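# Place bench rod in cabinet rack, then set part on it

## Task

Pick up the rod lying on the bench and lay it in the cabinet's rack so it runs straight across, parallel to and between the two rods already there, with each end seated in a notch of the rails; after that, place the part onto the same rack, and release everything at the end.

## Robot and tools

Robot: two six-joint arms, left_arm and right_arm, each ending in a parallel two-finger gripper. Scene frame: origin on the table top midway between the arms, +x out over the table, +z up, left_arm on the +y side (base near y = +0.284 m, slightly yawed), right_arm near y = -0.289 m. The names left and right do not refer to sides of any camera picture.

Joint order, used in every row and in every per-joint list of a result: waist, shoulder, elbow, wrist pitch, wrist yaw, wrist roll. Nominal ranges in rad: waist -2.618..3.054, shoulder 0..3.142, elbow 0..3.142, wrist pitch -1.571..1.571, wrist yaw -1.571..1.571, wrist roll -2.094..2.094. True ends may differ by up to 0.036 rad.

Row layout (shared by execute_actions and move): a single flat list of 14 numbers, each in [-1, 1], covering both arms even if one stays still: left_arm's six joint numbers then its gripper opening, then right_arm's six joints and opening. Joint numbers are scaled offsets, not angles: 1.0 equals 1.202 rad at the waist, 1.258 shoulder, 1.238 elbow, 2.073 wrist pitch, 2.022 for wrist yaw and wrist roll. The opening is absolute: +1 fully open (pads about 0.094 m apart), -1 closed.

execute_actions(actions): a list of up to 15 actions; each action is a list of up to 15 rows, one row per 1/30 s step, and if fewer rows are given the last is repeated until the action's 15 steps are used. In each action the joint offsets count from the angles the joints had when that action began (for the first action of a call, from the last reported angles), not from the preceding row. An action that would push a joint more than 0.036 rad beyond its range is rejected for both arms; a malformed action, or a first action failing that check, rejects the entire call. An empty list simply returns the current state and images. Joints asked past their real end stop there and the result may print "joint sent to its limit".

move(target, speed, blocking): target is one 14-number row, its joint offsets counted from the Joint positions of the most recent result that showed them; the finger values are applied at once. All joints travel in sync toward that goal, so the hand traces a curve; duration is clamped to 0.5..10 s. speed (rad/s, 0.01..2, default 0.5) caps the joint with the longest travel. Moves ignore obstacles and the other arm, so plan clear paths and go slowly near contact; a faster move or a goal set deeper beyond a contact means a harder hit or press. blocking=false returns after 0.5 s while motion continues; then only wait or stop are accepted until a result shows the move ended. The result adds a "move:" line: ending (done, off_target, moving, held, fault), limits=held or limits=none, and each arm's joint farthest from its goal.

wait(seconds): 0..10 s, arms hold their last command; returns early if a running move finishes. stop(): brakes a running move (needs some room); fingers keep moving. zoom_image(camera, region): region [x0, y0, x1, y1] in image pixels, origin top-left, at most 504x504; cameras cam_head_left, cam_head_right, cam_high, cam_low (504x504) and cam_left_wrist, cam_right_wrist (616x616, fisheye). read_manual(section) only returns licence text. finished_scene(scene): give the current scene number once the goal is achieved and stable; irreversible.

Results: a state line per arm with end_effector_position (m, scene frame; the point between the finger pads, about 1 cm behind the tips) and end_effector_quat_wxyz; fingers point along the gripper's +z and close along its y. These printed positions can be off, especially when reaching far. Joint positions and Joint velocities give six angles (rad, rad/s) plus the pad gap (m). Joint targets show where joints are currently being driven. grip_measured reports the opening on the command scale (each gripper biased by up to about 1 mm). "joint command not followed" means a clearance check altered or blocked some joint targets. FAULT or OVER-TEMPERATURE FAULT lines mean an arm was halted; MOTOR HOT warns from 75 °C. Camera calibration (intrinsics, distortion, world-to-camera transforms) is supplied and may drift a little per scene.

Motion limits: each step a joint's target stays within a lead of its measured angle (0.202 rad waist, 0.258 shoulder, 0.238 elbow, 0.573 wrist pitch, 0.522 wrist yaw and roll), and targets that would shift the hand over 70 mm get scaled back, so big changes take several actions. Sending zero offsets repeatedly can let an arm droop; re-command the intended angles and top up any shortfall.

Gripping: to hold something, command an opening roughly 0.03 under grip_measured for a firm grip, less for a light one. Pad force tops out near 50-62 N. Expect occasional brief tugs on a held item or nudges to loose ones.

Avoid: dropping the rod or part, knocking anything off the table, slamming or pressing hard into the cabinet, letting the two arms collide, and holding heavy loads long enough to overheat motors. Release both items gently at the end.

Each tool is called as name([rows], argument=value, ...), one row to a line, values as JSON.

## Session

execute_actions(actions=[])

Scene clock: 0.00 s.
left_arm: end_effector_position=(+0.2097, +0.3867, +0.1303) grip_measured=+1.000 end_effector_quat_wxyz=(+0.265, +0.453, +0.840, +0.138) | right_arm: end_effector_position=(+0.4879, -0.4214, +0.2067) grip_measured=+1.000 end_effector_quat_wxyz=(+0.519, +0.699, +0.223, +0.439)
Joint names: [waist, shoulder, elbow, wrist pitch, wrist yaw, wrist roll]
Joint positions: left_arm=[ 0.811  1.04   0.768 -0.796  0.358  1.544  0.094] | right_arm=[-0.125  1.637  0.732  0.82   0.433  2.     0.094]
Joint velocities: left_arm=[-0.007  0.007 -0.017 -0.081  0.007  0.037  0.   ] | right_arm=[0.022 0.007 0.027 0.051 0.007 0.007 0.   ]
Joint torques (N m, as the arm reports them, + toward a larger angle): no reading
Motor temperatures (°C, as the motors report them): left_arm=[27 36 31 31 29 28] | right_arm=[28 32 27 31 26 28]
Joint targets: left_arm=[0.811 1.033 0.780 -0.796 0.368 1.542] | right_arm=[-0.125 1.626 0.741 0.824 0.435 1.992]
camera_calibration (this result's frames):
cam_left_wrist: T_world_to_cam=[[-0.548738, -0.769499, -0.326738, 0.443962], [-0.835889, 0.498819, 0.229063, -0.0330794], [-0.0132805, 0.398812, -0.916937, 0.0918899], [0, 0, 0, 1]] pos_world=[0.217189, 0.321483, 0.236894]
cam_right_wrist: T_world_to_cam=[[-0.0404361, 0.160382, -0.986226, 0.286047], [0.0458902, 0.98629, 0.158511, 0.40486], [0.998128, -0.0388486, -0.0472417, -0.4015], [0, 0, 0, 1]] pos_world=[0.393736, -0.460784, 0.198965]

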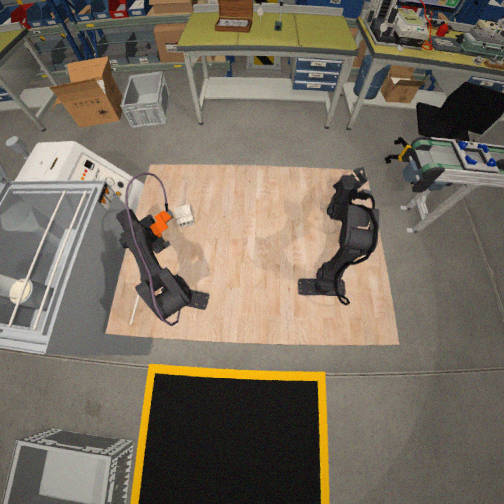

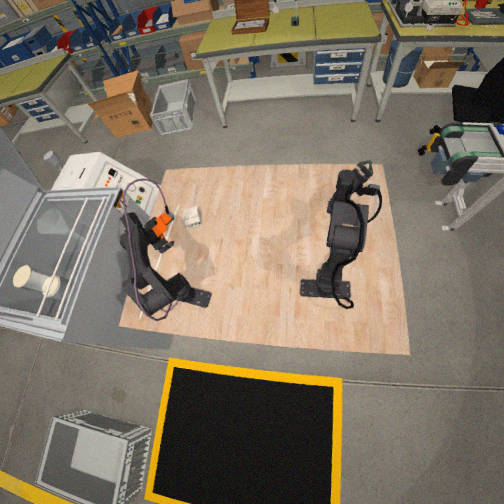

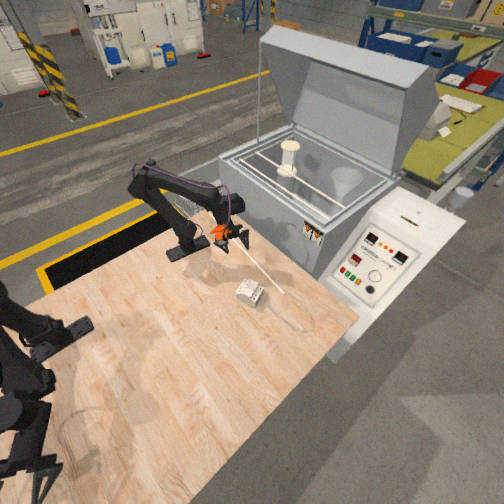

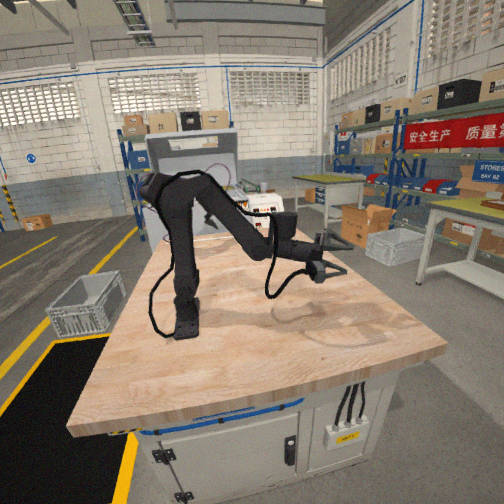

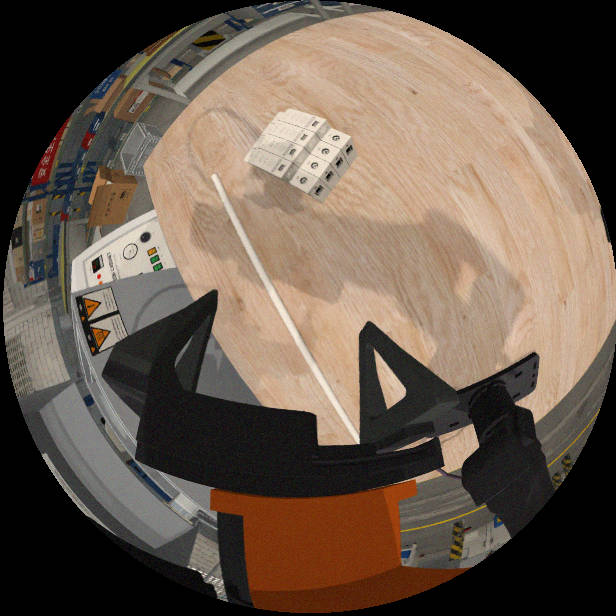

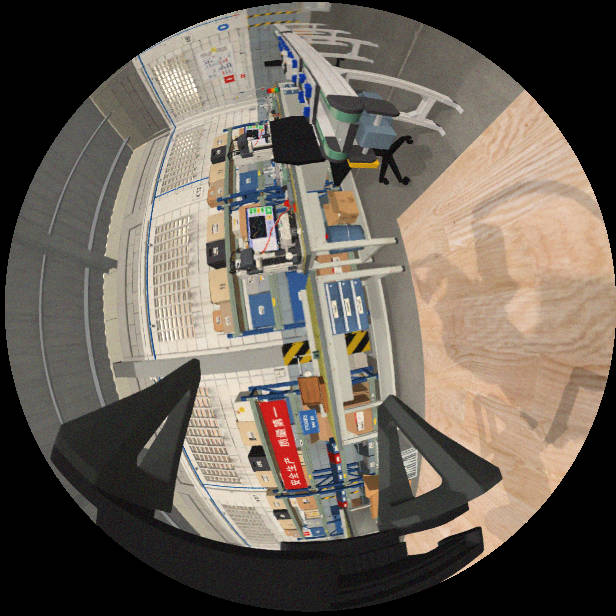

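zoom_image(camera="cam_head_left", region=[0,160,200,360])

zoom_image(camera="cam_high", region=[200,120,400,320])

zoom_image(camera="cam_head_right", region=[0,170,180,350])

Region (0, 160, 200, 360) of cam_head_left's 504x504 image, scaled by 2.520, with more detail than that image has.

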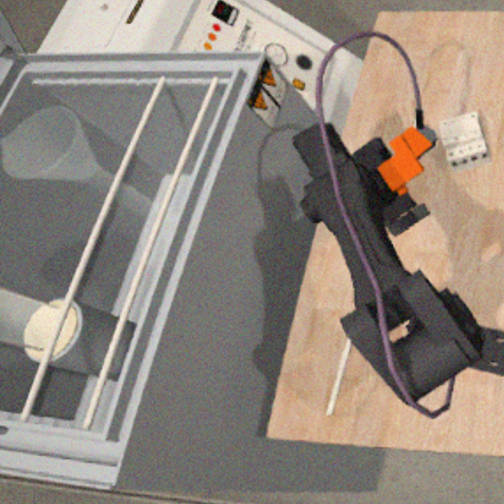

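Region (200, 120, 400, 320) of cam_high's 504x504 image, scaled by 2.520, with more detail than that image has.

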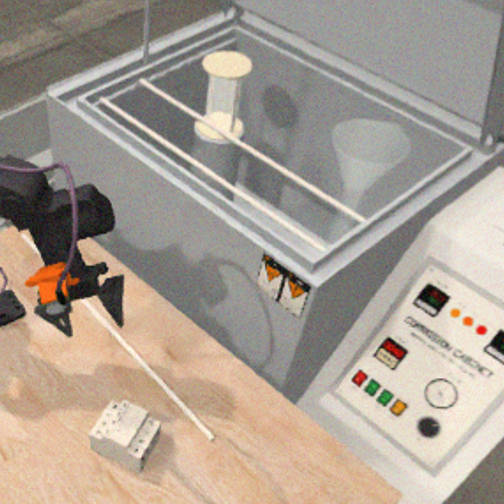

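Region (0, 170, 180, 350) of cam_head_right's 504x504 image, scaled by 2.800, with more detail than that image has.

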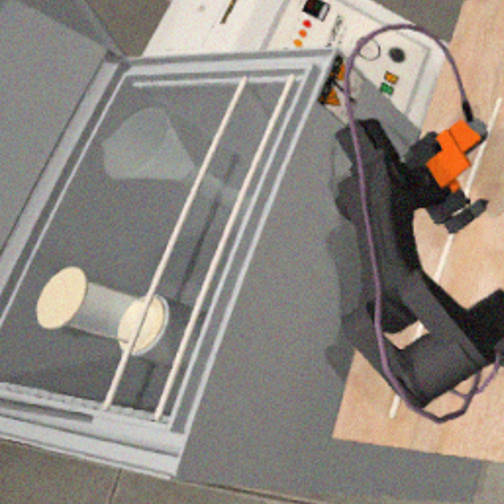

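move(target=[0.127,0.24,0.098,-0.075,-0.181,-0.336,-0.2,0,0,0,0,0,0,1], speed=0.6)

Scene clock: 26.60 s.
left_arm: end_effector_position=(+0.1393, +0.4546, +0.0680) grip_measured=-0.198 end_effector_quat_wxyz=(+0.049, +0.042, +0.996, +0.054) | right_arm: end_effector_position=(+0.4879, -0.4214, +0.2067) grip_measured=+1.000 end_effector_quat_wxyz=(+0.518, +0.700, +0.222, +0.440)
Joint names: [waist, shoulder, elbow, wrist pitch, wrist yaw, wrist roll]
Joint positions: left_arm=[ 0.953  1.339  0.851 -0.937 -0.     0.873  0.038] | right_arm=[-0.125  1.637  0.732  0.82   0.433  2.003  0.094]
Joint velocities: left_arm=[ 0.002 -0.042 -0.012 -0.022 -0.022  0.007 -0.   ] | right_arm=[-0.007  0.002  0.002 -0.066  0.037  0.007  0.   ]
Joint torques (N m, as the arm reports them, + toward a larger angle): left_arm=[ 0.73 -4.37 10.07  0.44 -0.08 -0.09] | right_arm=[ 0.06 -6.39  5.74  2.13  0.02 -0.06]
Motor temperatures (°C, as the motors report them): left_arm=[27 35 33 32 29 28] | right_arm=[28 34 29 33 26 28]
Joint targets: left_arm=[0.964 1.342 0.889 -0.952 -0.007 0.864] | right_arm=[-0.125 1.637 0.732 0.820 0.433 2.000]
move: off_target (left_arm); limits=none; left_arm: farthest joint: the elbow, 0.038 radians from its target (0.122 radians at the start); right_arm: farthest joint: the wrist roll, 0.003 radians from its target (0.000 radians at the start)
camera_calibration (this result's frames):
cam_left_wrist: T_world_to_cam=[[0.211076, -0.976616, -0.0408432, 0.406072], [-0.795091, -0.195848, 0.573998, 0.175221], [-0.568575, -0.0886833, -0.817837, 0.298947], [0, 0, 0, 1]] pos_world=[0.223578, 0.457405, 0.160499]
cam_right_wrist: T_world_to_cam=[[-0.0388035, 0.162933, -0.985874, 0.286252], [0.0458637, 0.985868, 0.161127, 0.404154], [0.998194, -0.0389636, -0.0457279, -0.401893], [0, 0, 0, 1]] pos_world=[0.393739, -0.460742, 0.198711]

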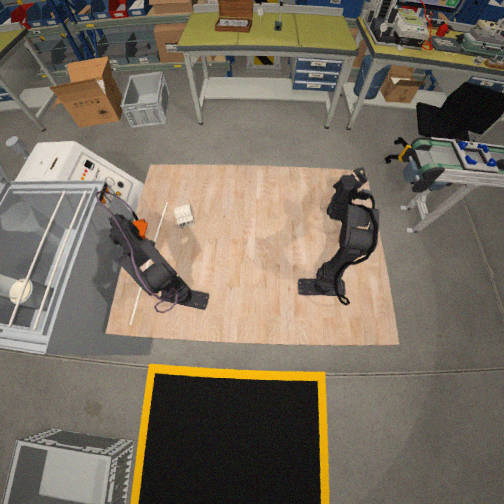

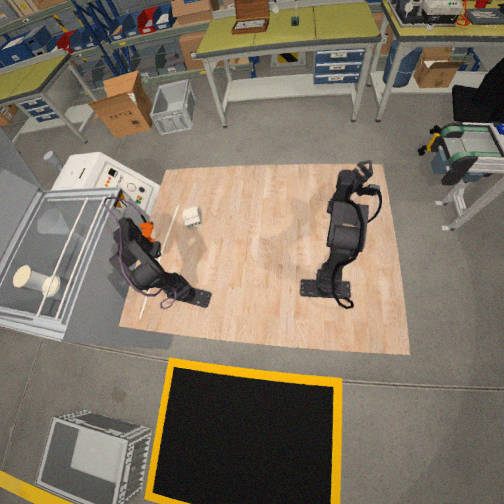

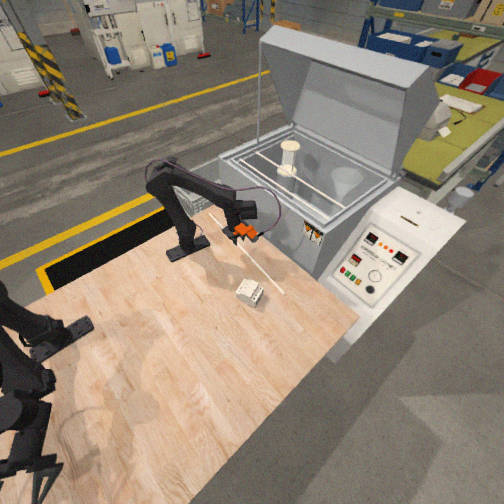

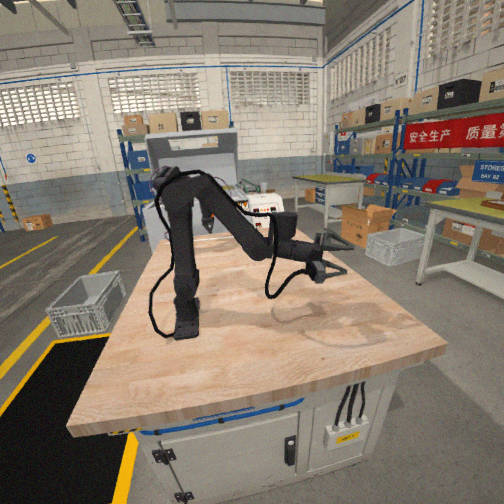

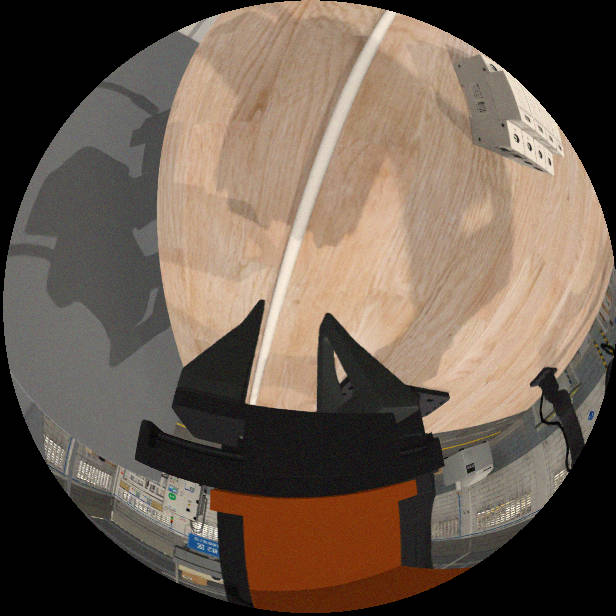

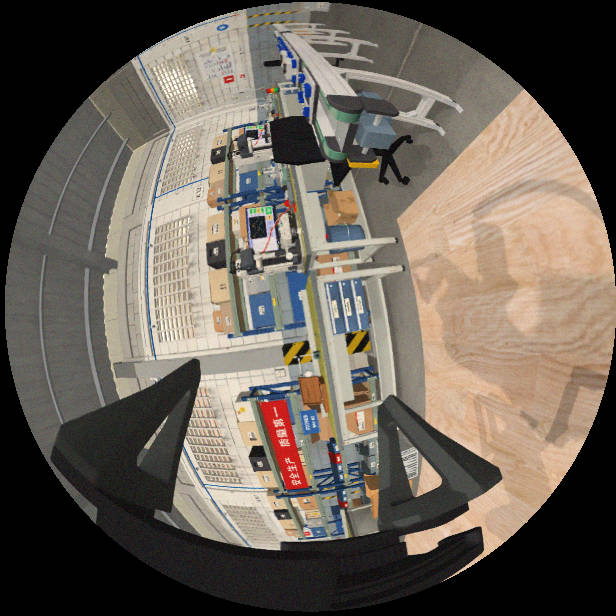

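move(target=[0.042,0.094,-0.095,0.114,0,0.02,-0.2,0,0,0,0,0,0,1], speed=0.2)

Scene clock: 33.97 s.
left_arm: end_effector_position=(+0.1388, +0.4679, +0.0209) grip_measured=-0.198 end_effector_quat_wxyz=(+0.045, +0.039, +0.997, +0.054) | right_arm: end_effector_position=(+0.4879, -0.4214, +0.2067) grip_measured=+1.000 end_effector_quat_wxyz=(+0.517, +0.700, +0.221, +0.440)
Joint names: [waist, shoulder, elbow, wrist pitch, wrist yaw, wrist roll]
Joint positions: left_arm=[ 0.992  1.454  0.745 -0.721 -0.001  0.907  0.038] | right_arm=[-0.125  1.637  0.732  0.82   0.433  2.006  0.094]
Joint velocities: left_arm=[ 0.007  0.007 -0.012 -0.037 -0.051 -0.022  0.   ] | right_arm=[ 0.002 -0.017  0.027 -0.066 -0.066  0.022  0.   ]
Joint torques (N m, as the arm reports them, + toward a larger angle): left_arm=[ 0.78 -5.08  5.25  0.85 -0.02  0.06] | right_arm=[ 0.07 -6.43  5.73  2.12  0.01 -0.05]
Motor temperatures (°C, as the motors report them): left_arm=[27 35 33 31 29 28] | right_arm=[28 34 29 34 26 28]
Joint targets: left_arm=[1.004 1.457 0.734 -0.701 -0.000 0.913] | right_arm=[-0.125 1.637 0.732 0.820 0.433 2.003]
move: done; limits=none; left_arm: farthest joint: the wrist pitch, 0.020 radians from its target (0.237 radians at the start); right_arm: farthest joint: the wrist roll, 0.003 radians from its target (0.000 radians at the start)
camera_calibration (this result's frames):
cam_left_wrist: T_world_to_cam=[[0.216021, -0.975458, -0.0426188, 0.416069], [-0.790015, -0.20027, 0.579455, 0.205652], [-0.57377, -0.0915049, -0.813889, 0.263294], [0, 0, 0, 1]] pos_world=[0.223659, 0.471136, 0.112858]
cam_right_wrist: T_world_to_cam=[[-0.0371709, 0.165482, -0.985512, 0.286455], [0.0458329, 0.985438, 0.163741, 0.403448], [0.998257, -0.0390824, -0.0442142, -0.402287], [0, 0, 0, 1]] pos_world=[0.393743, -0.460699, 0.198457]

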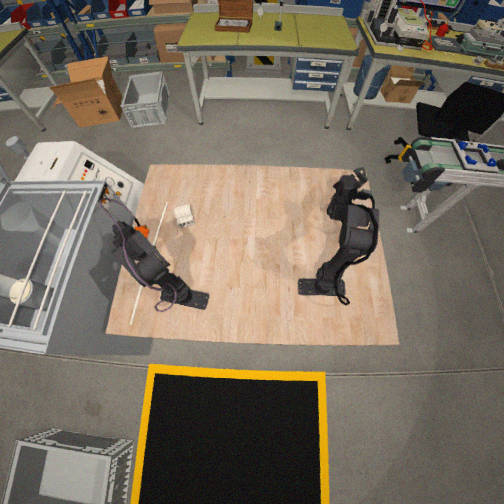

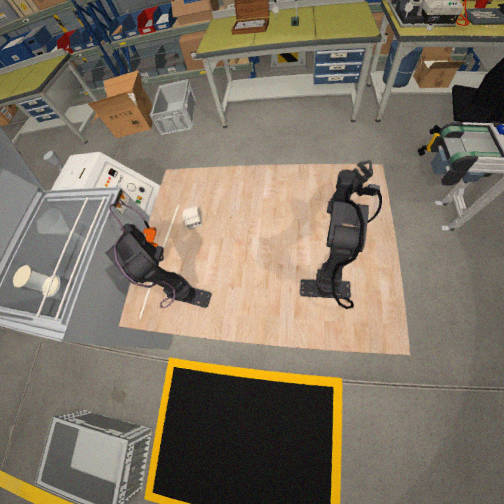

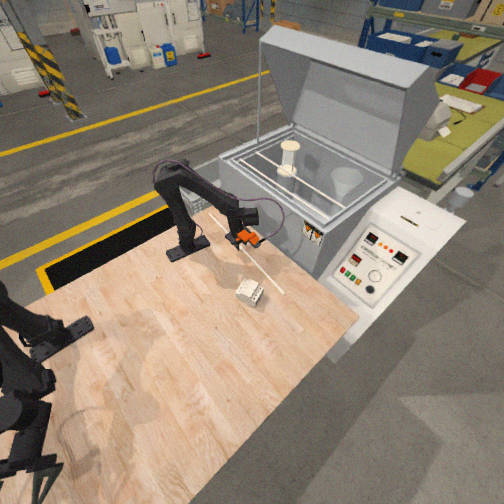

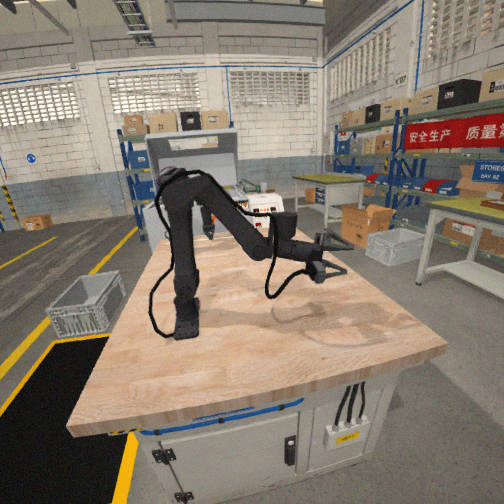

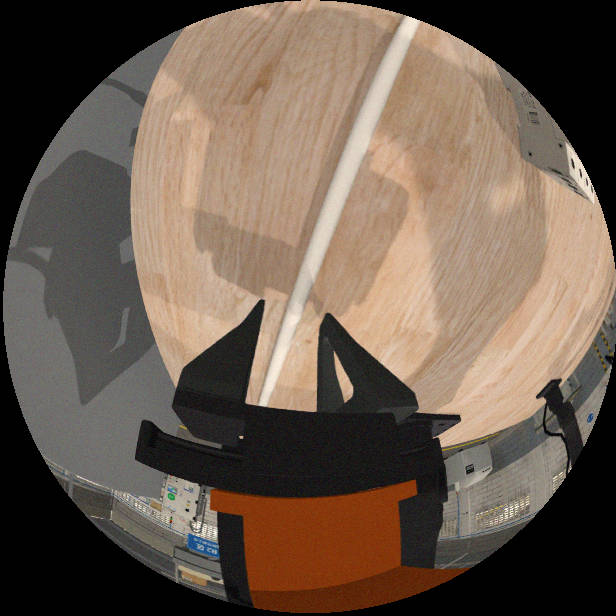

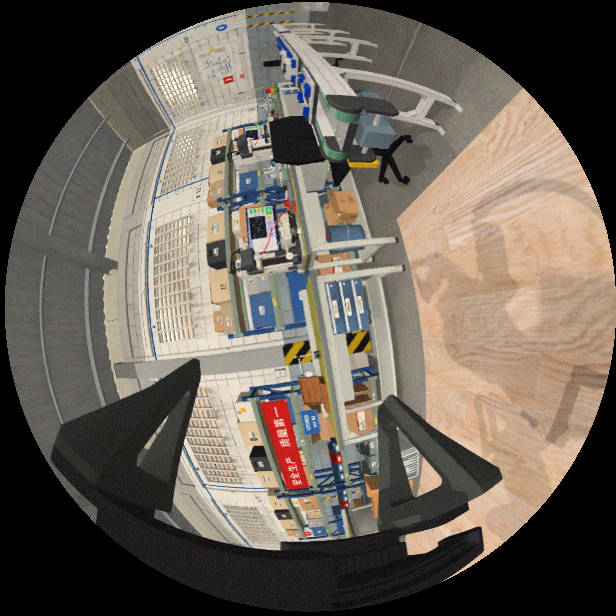

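execute_actions([
  [[0,0.005,-0.008,0.012,0,0,-0.4,0,0,0,0,0,0,1],[0,0.008,-0.008,0.013,0,0,-0.5,0,0,0,0,0,0,1],[0,0.011,-0.008,0.014,0,0,-0.6,0,0,0,0,0,0,1],[0,0.014,-0.008,0.014,0,0,-0.6,0,0,0,0,0,0,1],[0,0.017,-0.008,0.014,0,0,-0.6,0,0,0,0,0,0,1],[0,0.02,-0.008,0.014,0,0,-0.6,0,0,0,0,0,0,1]],
  [[0,0,0,0,0,0,-0.7,0,0,0,0,0,0,1],[0,0,0,0,0,0,-0.74,0,0,0,0,0,0,1],[0,0,0,0,0,0,-0.77,0,0,0,0,0,0,1],[0,0,0,0,0,0,-0.8,0,0,0,0,0,0,1],[0,0,0,0,0,0,-0.83,0,0,0,0,0,0,1],[0,0,0,0,0,0,-0.86,0,0,0,0,0,0,1]],
])

Scene clock: 39.73 s.
left_arm: end_effector_position=(+0.1389, +0.4681, +0.0162) grip_measured=-0.813 end_effector_quat_wxyz=(+0.042, +0.039, +0.997, +0.049) | right_arm: end_effector_position=(+0.4879, -0.4214, +0.2067) grip_measured=+1.000 end_effector_quat_wxyz=(+0.516, +0.701, +0.218, +0.442)
Joint names: [waist, shoulder, elbow, wrist pitch, wrist yaw, wrist roll]
Joint positions: left_arm=[ 0.992  1.476  0.745 -0.711 -0.001  0.907  0.009] | right_arm=[-0.125  1.637  0.732  0.82   0.433  2.013  0.094]
Joint velocities: left_arm=[ 0.007  0.002 -0.037 -0.007 -0.037 -0.051 -0.001] | right_arm=[-0.007  0.012  0.007 -0.037 -0.022  0.081  0.   ]
Joint torques (N m, as the arm reports them, + toward a larger angle): left_arm=[ 0.05 -5.57  6.19  0.57 -0.02  0.  ] | right_arm=[ 0.06 -6.45  5.74  2.13  0.02 -0.05]
Motor temperatures (°C, as the motors report them): left_arm=[27 36 33 31 29 28] | right_arm=[28 34 29 34 26 28]
Joint targets: left_arm=[0.992 1.476 0.745 -0.711 -0.001 0.907] | right_arm=[-0.125 1.637 0.732 0.820 0.433 2.010]
camera_calibration (this result's frames):
cam_left_wrist: T_world_to_cam=[[0.215698, -0.97581, -0.0356268, 0.416092], [-0.785197, -0.195022, 0.587734, 0.205294], [-0.580465, -0.098799, -0.808269, 0.263791], [0, 0, 0, 1]] pos_world=[0.224567, 0.472126, 0.10738]
cam_right_wrist: T_world_to_cam=[[-0.0339057, 0.170577, -0.984761, 0.286854], [0.0457582, 0.984559, 0.168967, 0.402034], [0.998377, -0.039332, -0.0411875, -0.403077], [0, 0, 0, 1]] pos_world=[0.393752, -0.460611, 0.19795]

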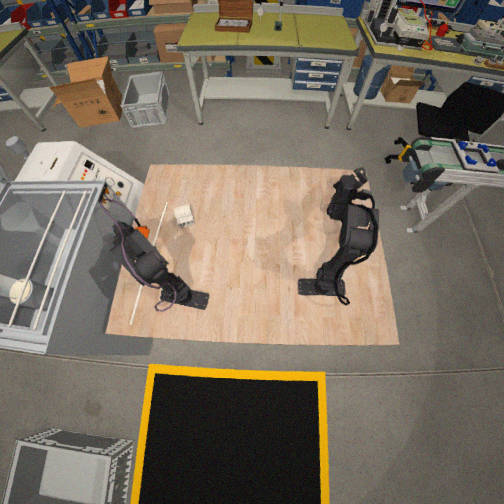

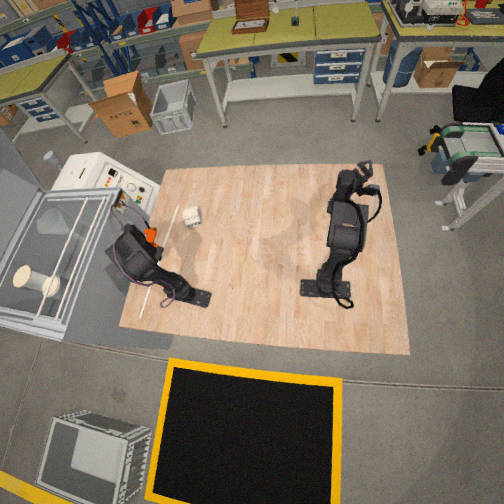

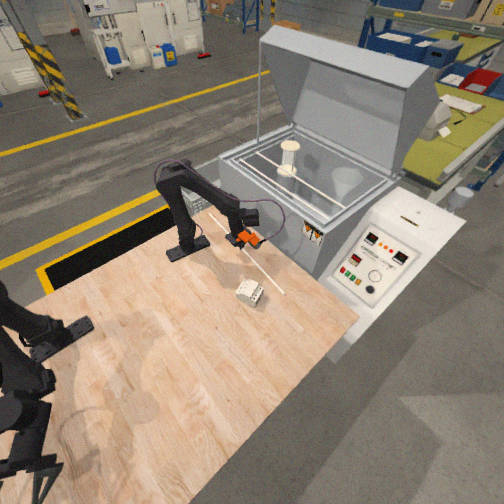

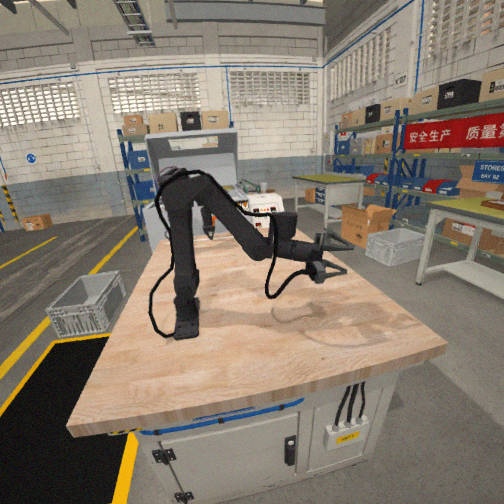

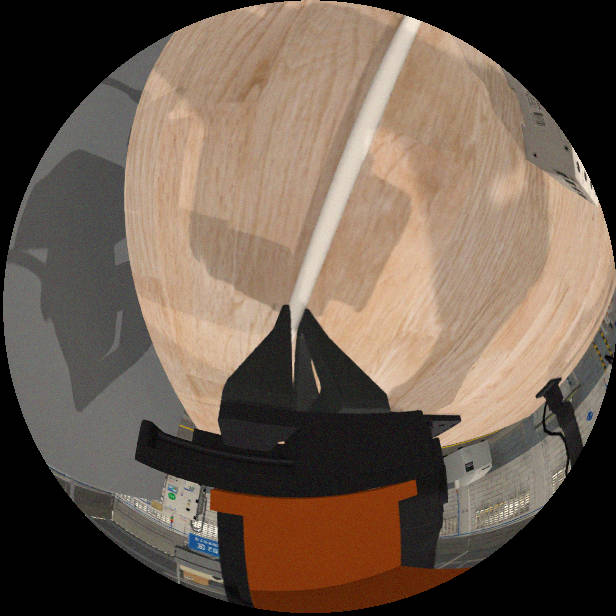

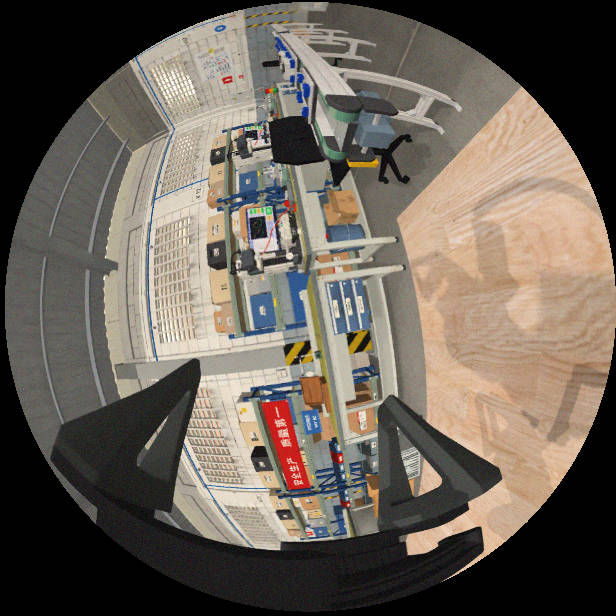

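execute_actions([
  [[0,-0.01,0.03,0,0,0,-0.86,0,0,0,0,0,-0.002,1],[0,-0.015,0.035,0,0,0,-0.86,0,0,0,0,0,-0.002,1],[0,-0.02,0.04,-0.005,0,0,-0.86,0,0,0,0,0,-0.002,1],[0,-0.025,0.045,-0.01,0,0,-0.86,0,0,0,0,0,-0.002,1],[0,-0.03,0.05,-0.015,0,0,-0.86,0,0,0,0,0,-0.002,1],[0,-0.035,0.055,-0.02,0,0,-0.86,0,0,0,0,0,-0.002,1],[0,-0.04,0.06,-0.025,0,0,-0.86,0,0,0,0,0,-0.002,1],[0,-0.045,0.065,-0.03,0,0,-0.86,0,0,0,0,0,-0.002,1],[0,-0.045,0.07,-0.04,0,0,-0.86,0,0,0,0,0,-0.002,1]],
])

move(target=[0.46,-0.095,0.68,-0.24,0,0.262,-0.86,0,0,0,0,0,-0.002,1], speed=0.5)

Scene clock: 46.87 s.
left_arm: end_effector_position=(+0.1448, +0.4744, +0.0369) grip_measured=-0.813 end_effector_quat_wxyz=(+0.052, +0.039, +0.996, +0.062) | right_arm: end_effector_position=(+0.4879, -0.4214, +0.2067) grip_measured=+1.000 end_effector_quat_wxyz=(+0.516, +0.701, +0.218, +0.442)
Joint names: [waist, shoulder, elbow, wrist pitch, wrist yaw, wrist roll]
Joint positions: left_arm=[ 0.992  1.44   0.799 -0.767 -0.001  0.907  0.009] | right_arm=[-0.125  1.637  0.732  0.82   0.433  2.013  0.094]
Joint velocities: left_arm=[-0.007  0.002 -0.007 -0.037  0.007  0.007  0.   ] | right_arm=[ 0.017  0.007 -0.002 -0.022 -0.007  0.022  0.   ]
Joint torques (N m, as the arm reports them, + toward a larger angle): left_arm=[ 0.05 -7.53  9.44  0.56 -0.01  0.  ] | right_arm=[ 0.05 -6.41  5.74  2.12  0.01 -0.08]
Motor temperatures (°C, as the motors report them): left_arm=[27 36 32 31 29 28] | right_arm=[28 34 29 34 26 28]
Joint targets: left_arm=[0.992 1.420 0.832 -0.793 -0.001 0.907] | right_arm=[-0.125 1.637 0.732 0.820 0.433 2.008]
camera_calibration (this result's frames):
cam_left_wrist: T_world_to_cam=[[0.216739, -0.974676, -0.0550569, 0.421795], [-0.798425, -0.209433, 0.564495, 0.208491], [-0.56173, -0.0783892, -0.823598, 0.272775], [0, 0, 0, 1]] pos_world=[0.228271, 0.47616, 0.130188]
cam_right_wrist: T_world_to_cam=[[-0.0339057, 0.170577, -0.984761, 0.286854], [0.0457582, 0.984559, 0.168967, 0.402034], [0.998377, -0.039332, -0.0411875, -0.403077], [0, 0, 0, 1]] pos_world=[0.393752, -0.460611, 0.19795]

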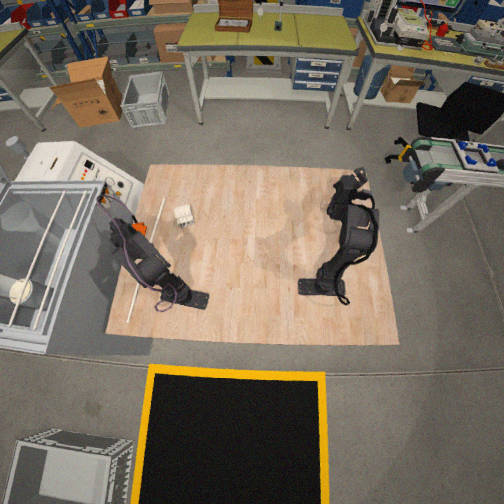

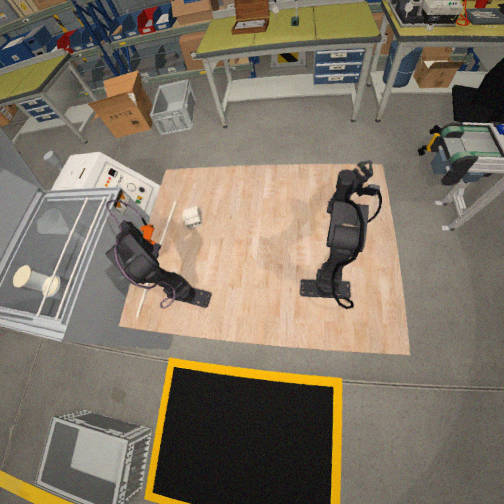

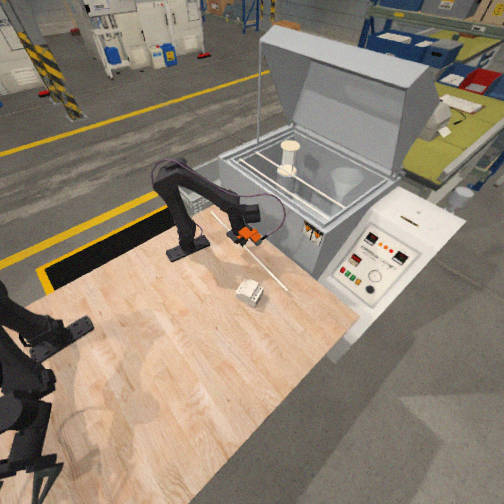

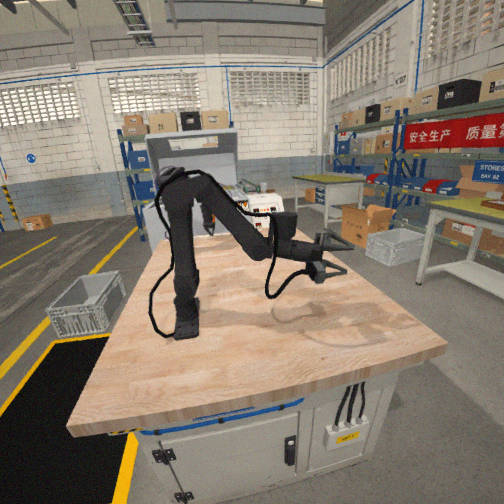

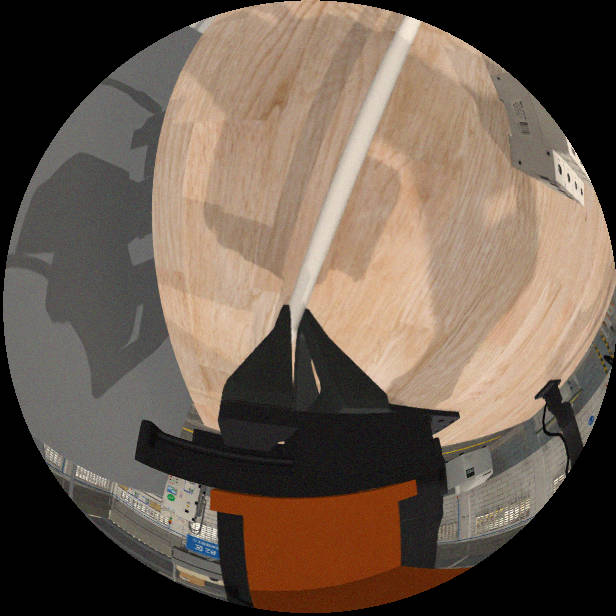

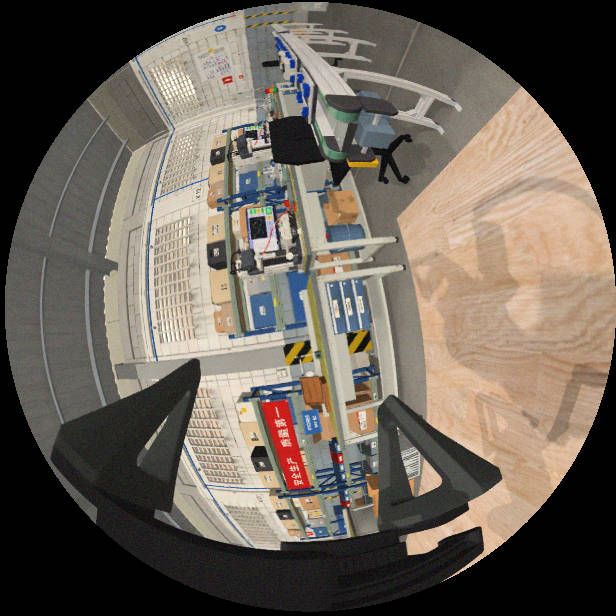

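Scene clock: 49.27 s.
left_arm: end_effector_position=(+0.0323, +0.5923, +0.2912) grip_measured=-0.813 end_effector_quat_wxyz=(+0.048, +0.029, +0.958, +0.282) | right_arm: end_effector_position=(+0.4879, -0.4214, +0.2067) grip_measured=+1.000 end_effector_quat_wxyz=(+0.515, +0.701, +0.218, +0.442)
Joint names: [waist, shoulder, elbow, wrist pitch, wrist yaw, wrist roll]
Joint positions: left_arm=[ 1.536  1.336  1.608 -1.262  0.001  1.432  0.009] | right_arm=[-0.125  1.637  0.732  0.82   0.433  2.015  0.094]
Joint velocities: left_arm=[-0.007  0.017 -0.022 -0.037 -0.037 -0.007 -0.001] | right_arm=[ 0.002 -0.017 -0.002  0.022  0.081  0.007  0.   ]
Joint torques (N m, as the arm reports them, + toward a larger angle): left_arm=[ 0.61 -6.3   9.73  1.4  -0.02  0.02] | right_arm=[ 0.03 -6.42  5.73  2.13  0.01 -0.09]
Motor temperatures (°C, as the motors report them): left_arm=[27 36 33 31 29 28] | right_arm=[28 34 29 34 26 28]
Joint targets: left_arm=[1.545 1.320 1.641 -1.265 -0.001 1.436] | right_arm=[-0.125 1.637 0.732 0.820 0.433 2.008]
move: off_target (left_arm); limits=none; left_arm: farthest joint: the elbow, 0.033 radians from its target (0.841 radians at the start); right_arm: farthest joint: the wrist roll, 0.006 radians from its target (0.004 radians at the start)
camera_calibration (this result's frames):
cam_left_wrist: T_world_to_cam=[[0.258702, -0.846907, -0.464566, 0.617262], [-0.791362, -0.461608, 0.400829, 0.196693], [-0.553912, 0.263945, -0.789629, 0.215357], [0, 0, 0, 1]] pos_world=[0.115258, 0.556716, 0.377971]
cam_right_wrist: T_world_to_cam=[[-0.0326812, 0.172486, -0.98447, 0.287001], [0.0457258, 0.984222, 0.170925, 0.401503], [0.998419, -0.0394296, -0.0400527, -0.403373], [0, 0, 0, 1]] pos_world=[0.393756, -0.460577, 0.19776]

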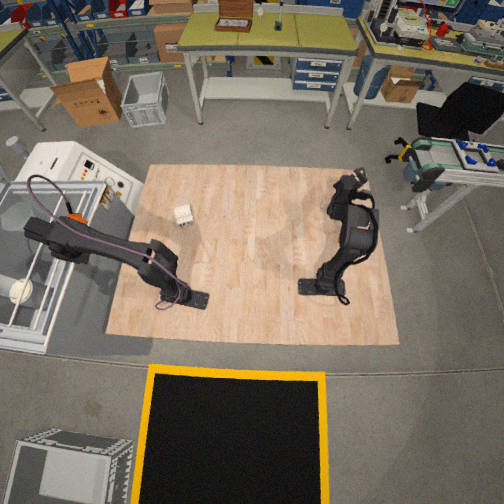

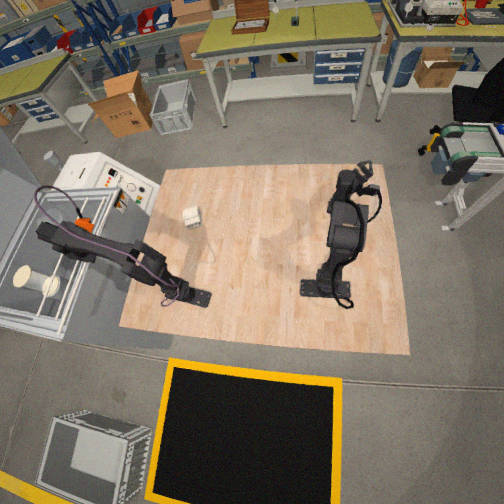

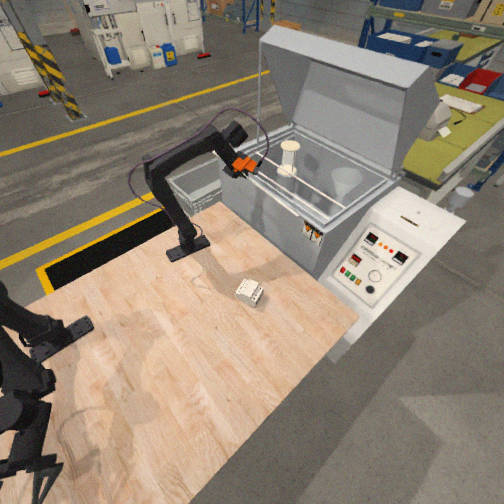

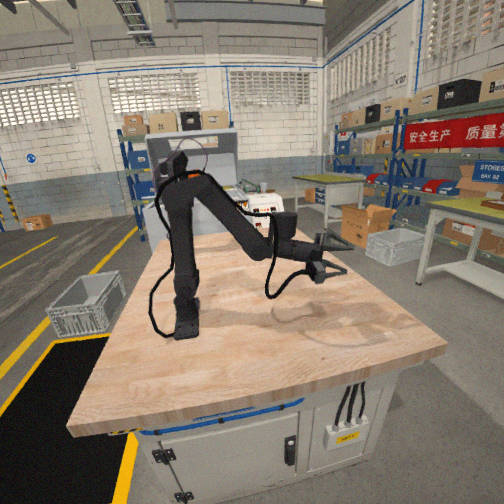

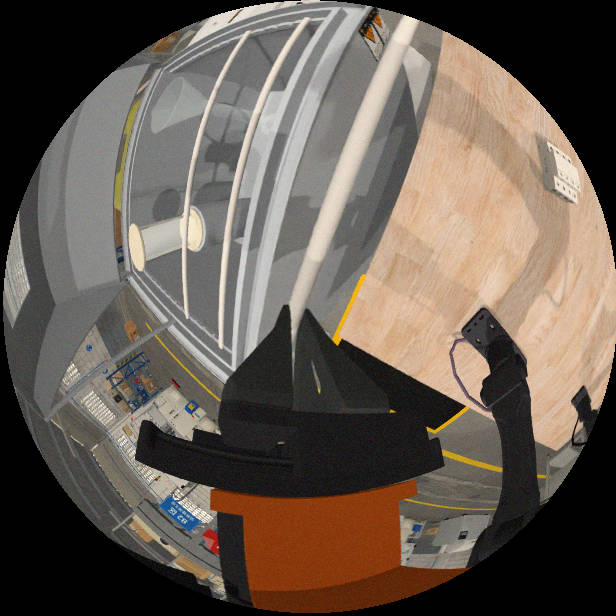

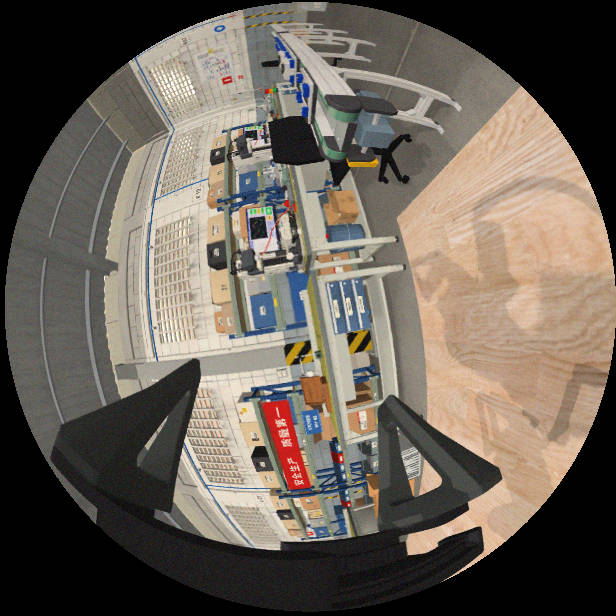

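move(target=[0,0.674,0.711,0.02,0,-0.008,-0.86,0,0,0,0,0,-0.003,1], speed=0.45)

zoom_image(camera="cam_head_left", region=[0,295,60,355])

zoom_image(camera="cam_head_left", region=[45,170,105,230])

zoom_image(camera="cam_high", region=[220,120,360,240])

Scene clock: 57.73 s.
left_arm: end_effector_position=(+0.0753, +0.8057, +0.2391) grip_measured=-0.813 end_effector_quat_wxyz=(+0.048, +0.026, +0.960, +0.275) | right_arm: end_effector_position=(+0.4879, -0.4214, +0.2067) grip_measured=+1.000 end_effector_quat_wxyz=(+0.515, +0.701, +0.217, +0.443)
Joint names: [waist, shoulder, elbow, wrist pitch, wrist yaw, wrist roll]
Joint positions: left_arm=[ 1.536  2.201  2.443 -1.246  0.001  1.426  0.009] | right_arm=[-0.125  1.637  0.732  0.82   0.433  2.017  0.094]
Joint velocities: left_arm=[-0.002 -0.007 -0.012  0.037  0.007 -0.007  0.   ] | right_arm=[-0.002 -0.017 -0.007 -0.022 -0.066 -0.066  0.   ]
Joint torques (N m, as the arm reports them, + toward a larger angle): left_arm=[  0.05 -15.29  10.88   1.7   -0.01  -0.09] | right_arm=[ 0.03 -6.39  5.74  2.13  0.02 -0.11]
Motor temperatures (°C, as the motors report them): left_arm=[27 36 33 32 29 28] | right_arm=[28 34 29 34 26 28]
Joint targets: left_arm=[1.536 2.184 2.488 -1.220 0.001 1.416] | right_arm=[-0.125 1.637 0.732 0.820 0.433 2.009]
move: off_target (left_arm); limits=none; left_arm: farthest joint: the elbow, 0.045 radians from its target (0.880 radians at the start); right_arm: farthest joint: the wrist roll, 0.008 radians from its target (0.006 radians at the start)
camera_calibration (this result's frames):
cam_left_wrist: T_world_to_cam=[[0.262904, -0.852279, -0.452219, 0.763791], [-0.789254, -0.459566, 0.407281, 0.346732], [-0.554942, 0.24984, -0.793486, 0.154092], [0, 0, 0, 1]] pos_world=[0.158368, 0.771811, 0.326453]
cam_right_wrist: T_world_to_cam=[[-0.0314568, 0.174395, -0.984173, 0.287146], [0.0456909, 0.983882, 0.172883, 0.400972], [0.99846, -0.0395294, -0.038918, -0.40367], [0, 0, 0, 1]] pos_world=[0.39376, -0.460543, 0.19757]

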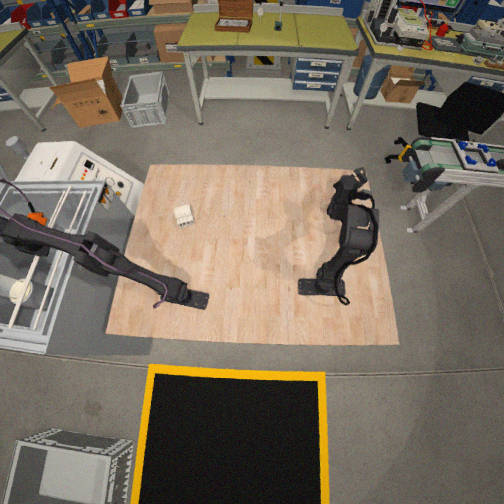

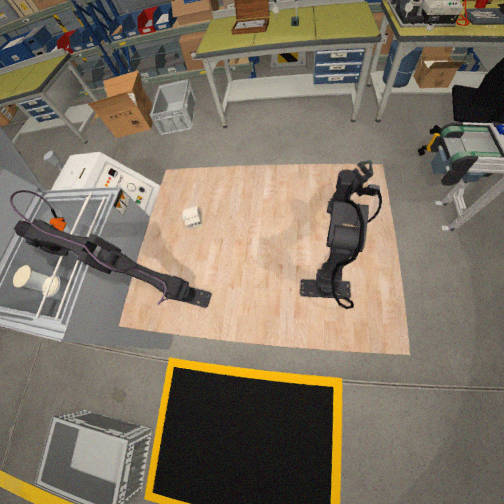

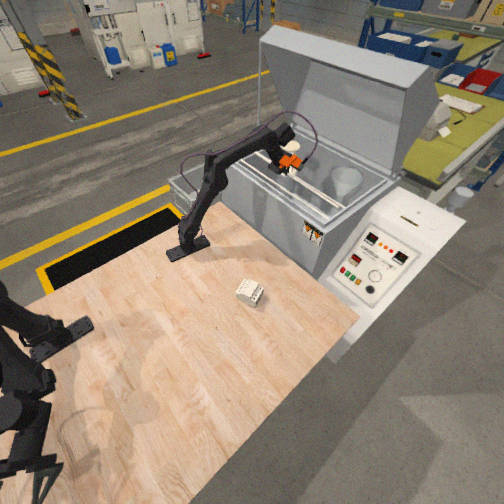

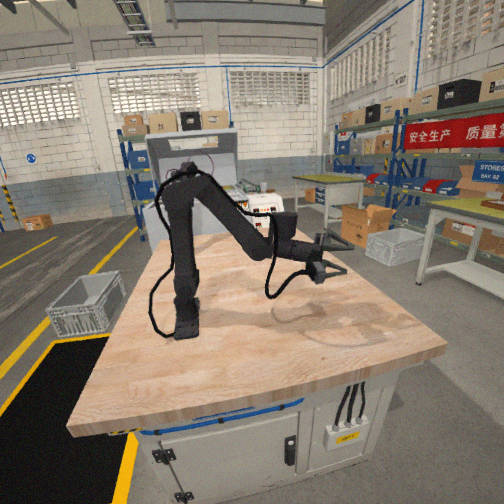

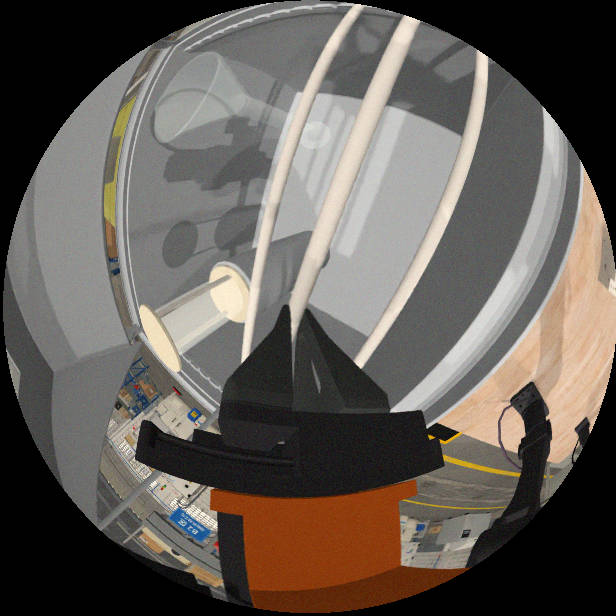

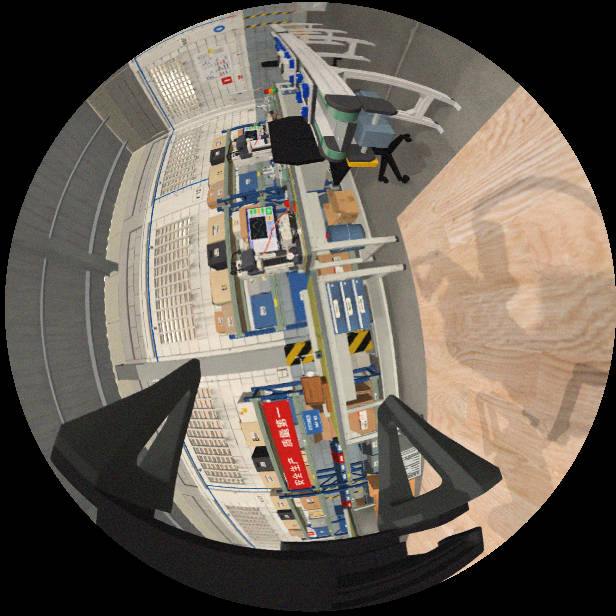

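Region (0, 295, 60, 355) of cam_head_left's 504x504 image, scaled by 8.400, with more detail than that image has.

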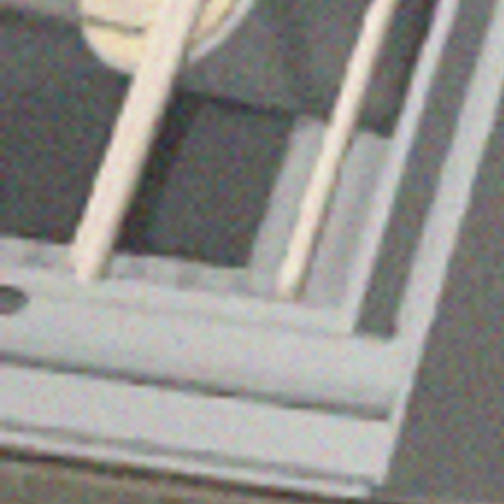

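Region (45, 170, 105, 230) of cam_head_left's 504x504 image, scaled by 8.400, with more detail than that image has.

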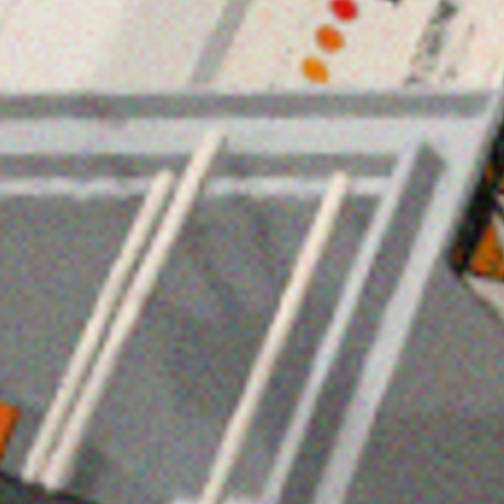

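Region (220, 120, 360, 240) of cam_high's 504x504 image, scaled by 3.600, with more detail than that image has; it fills the top 432 rows of this view, and the rest is white.

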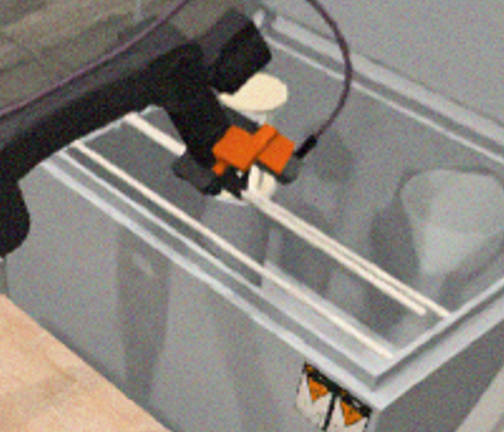

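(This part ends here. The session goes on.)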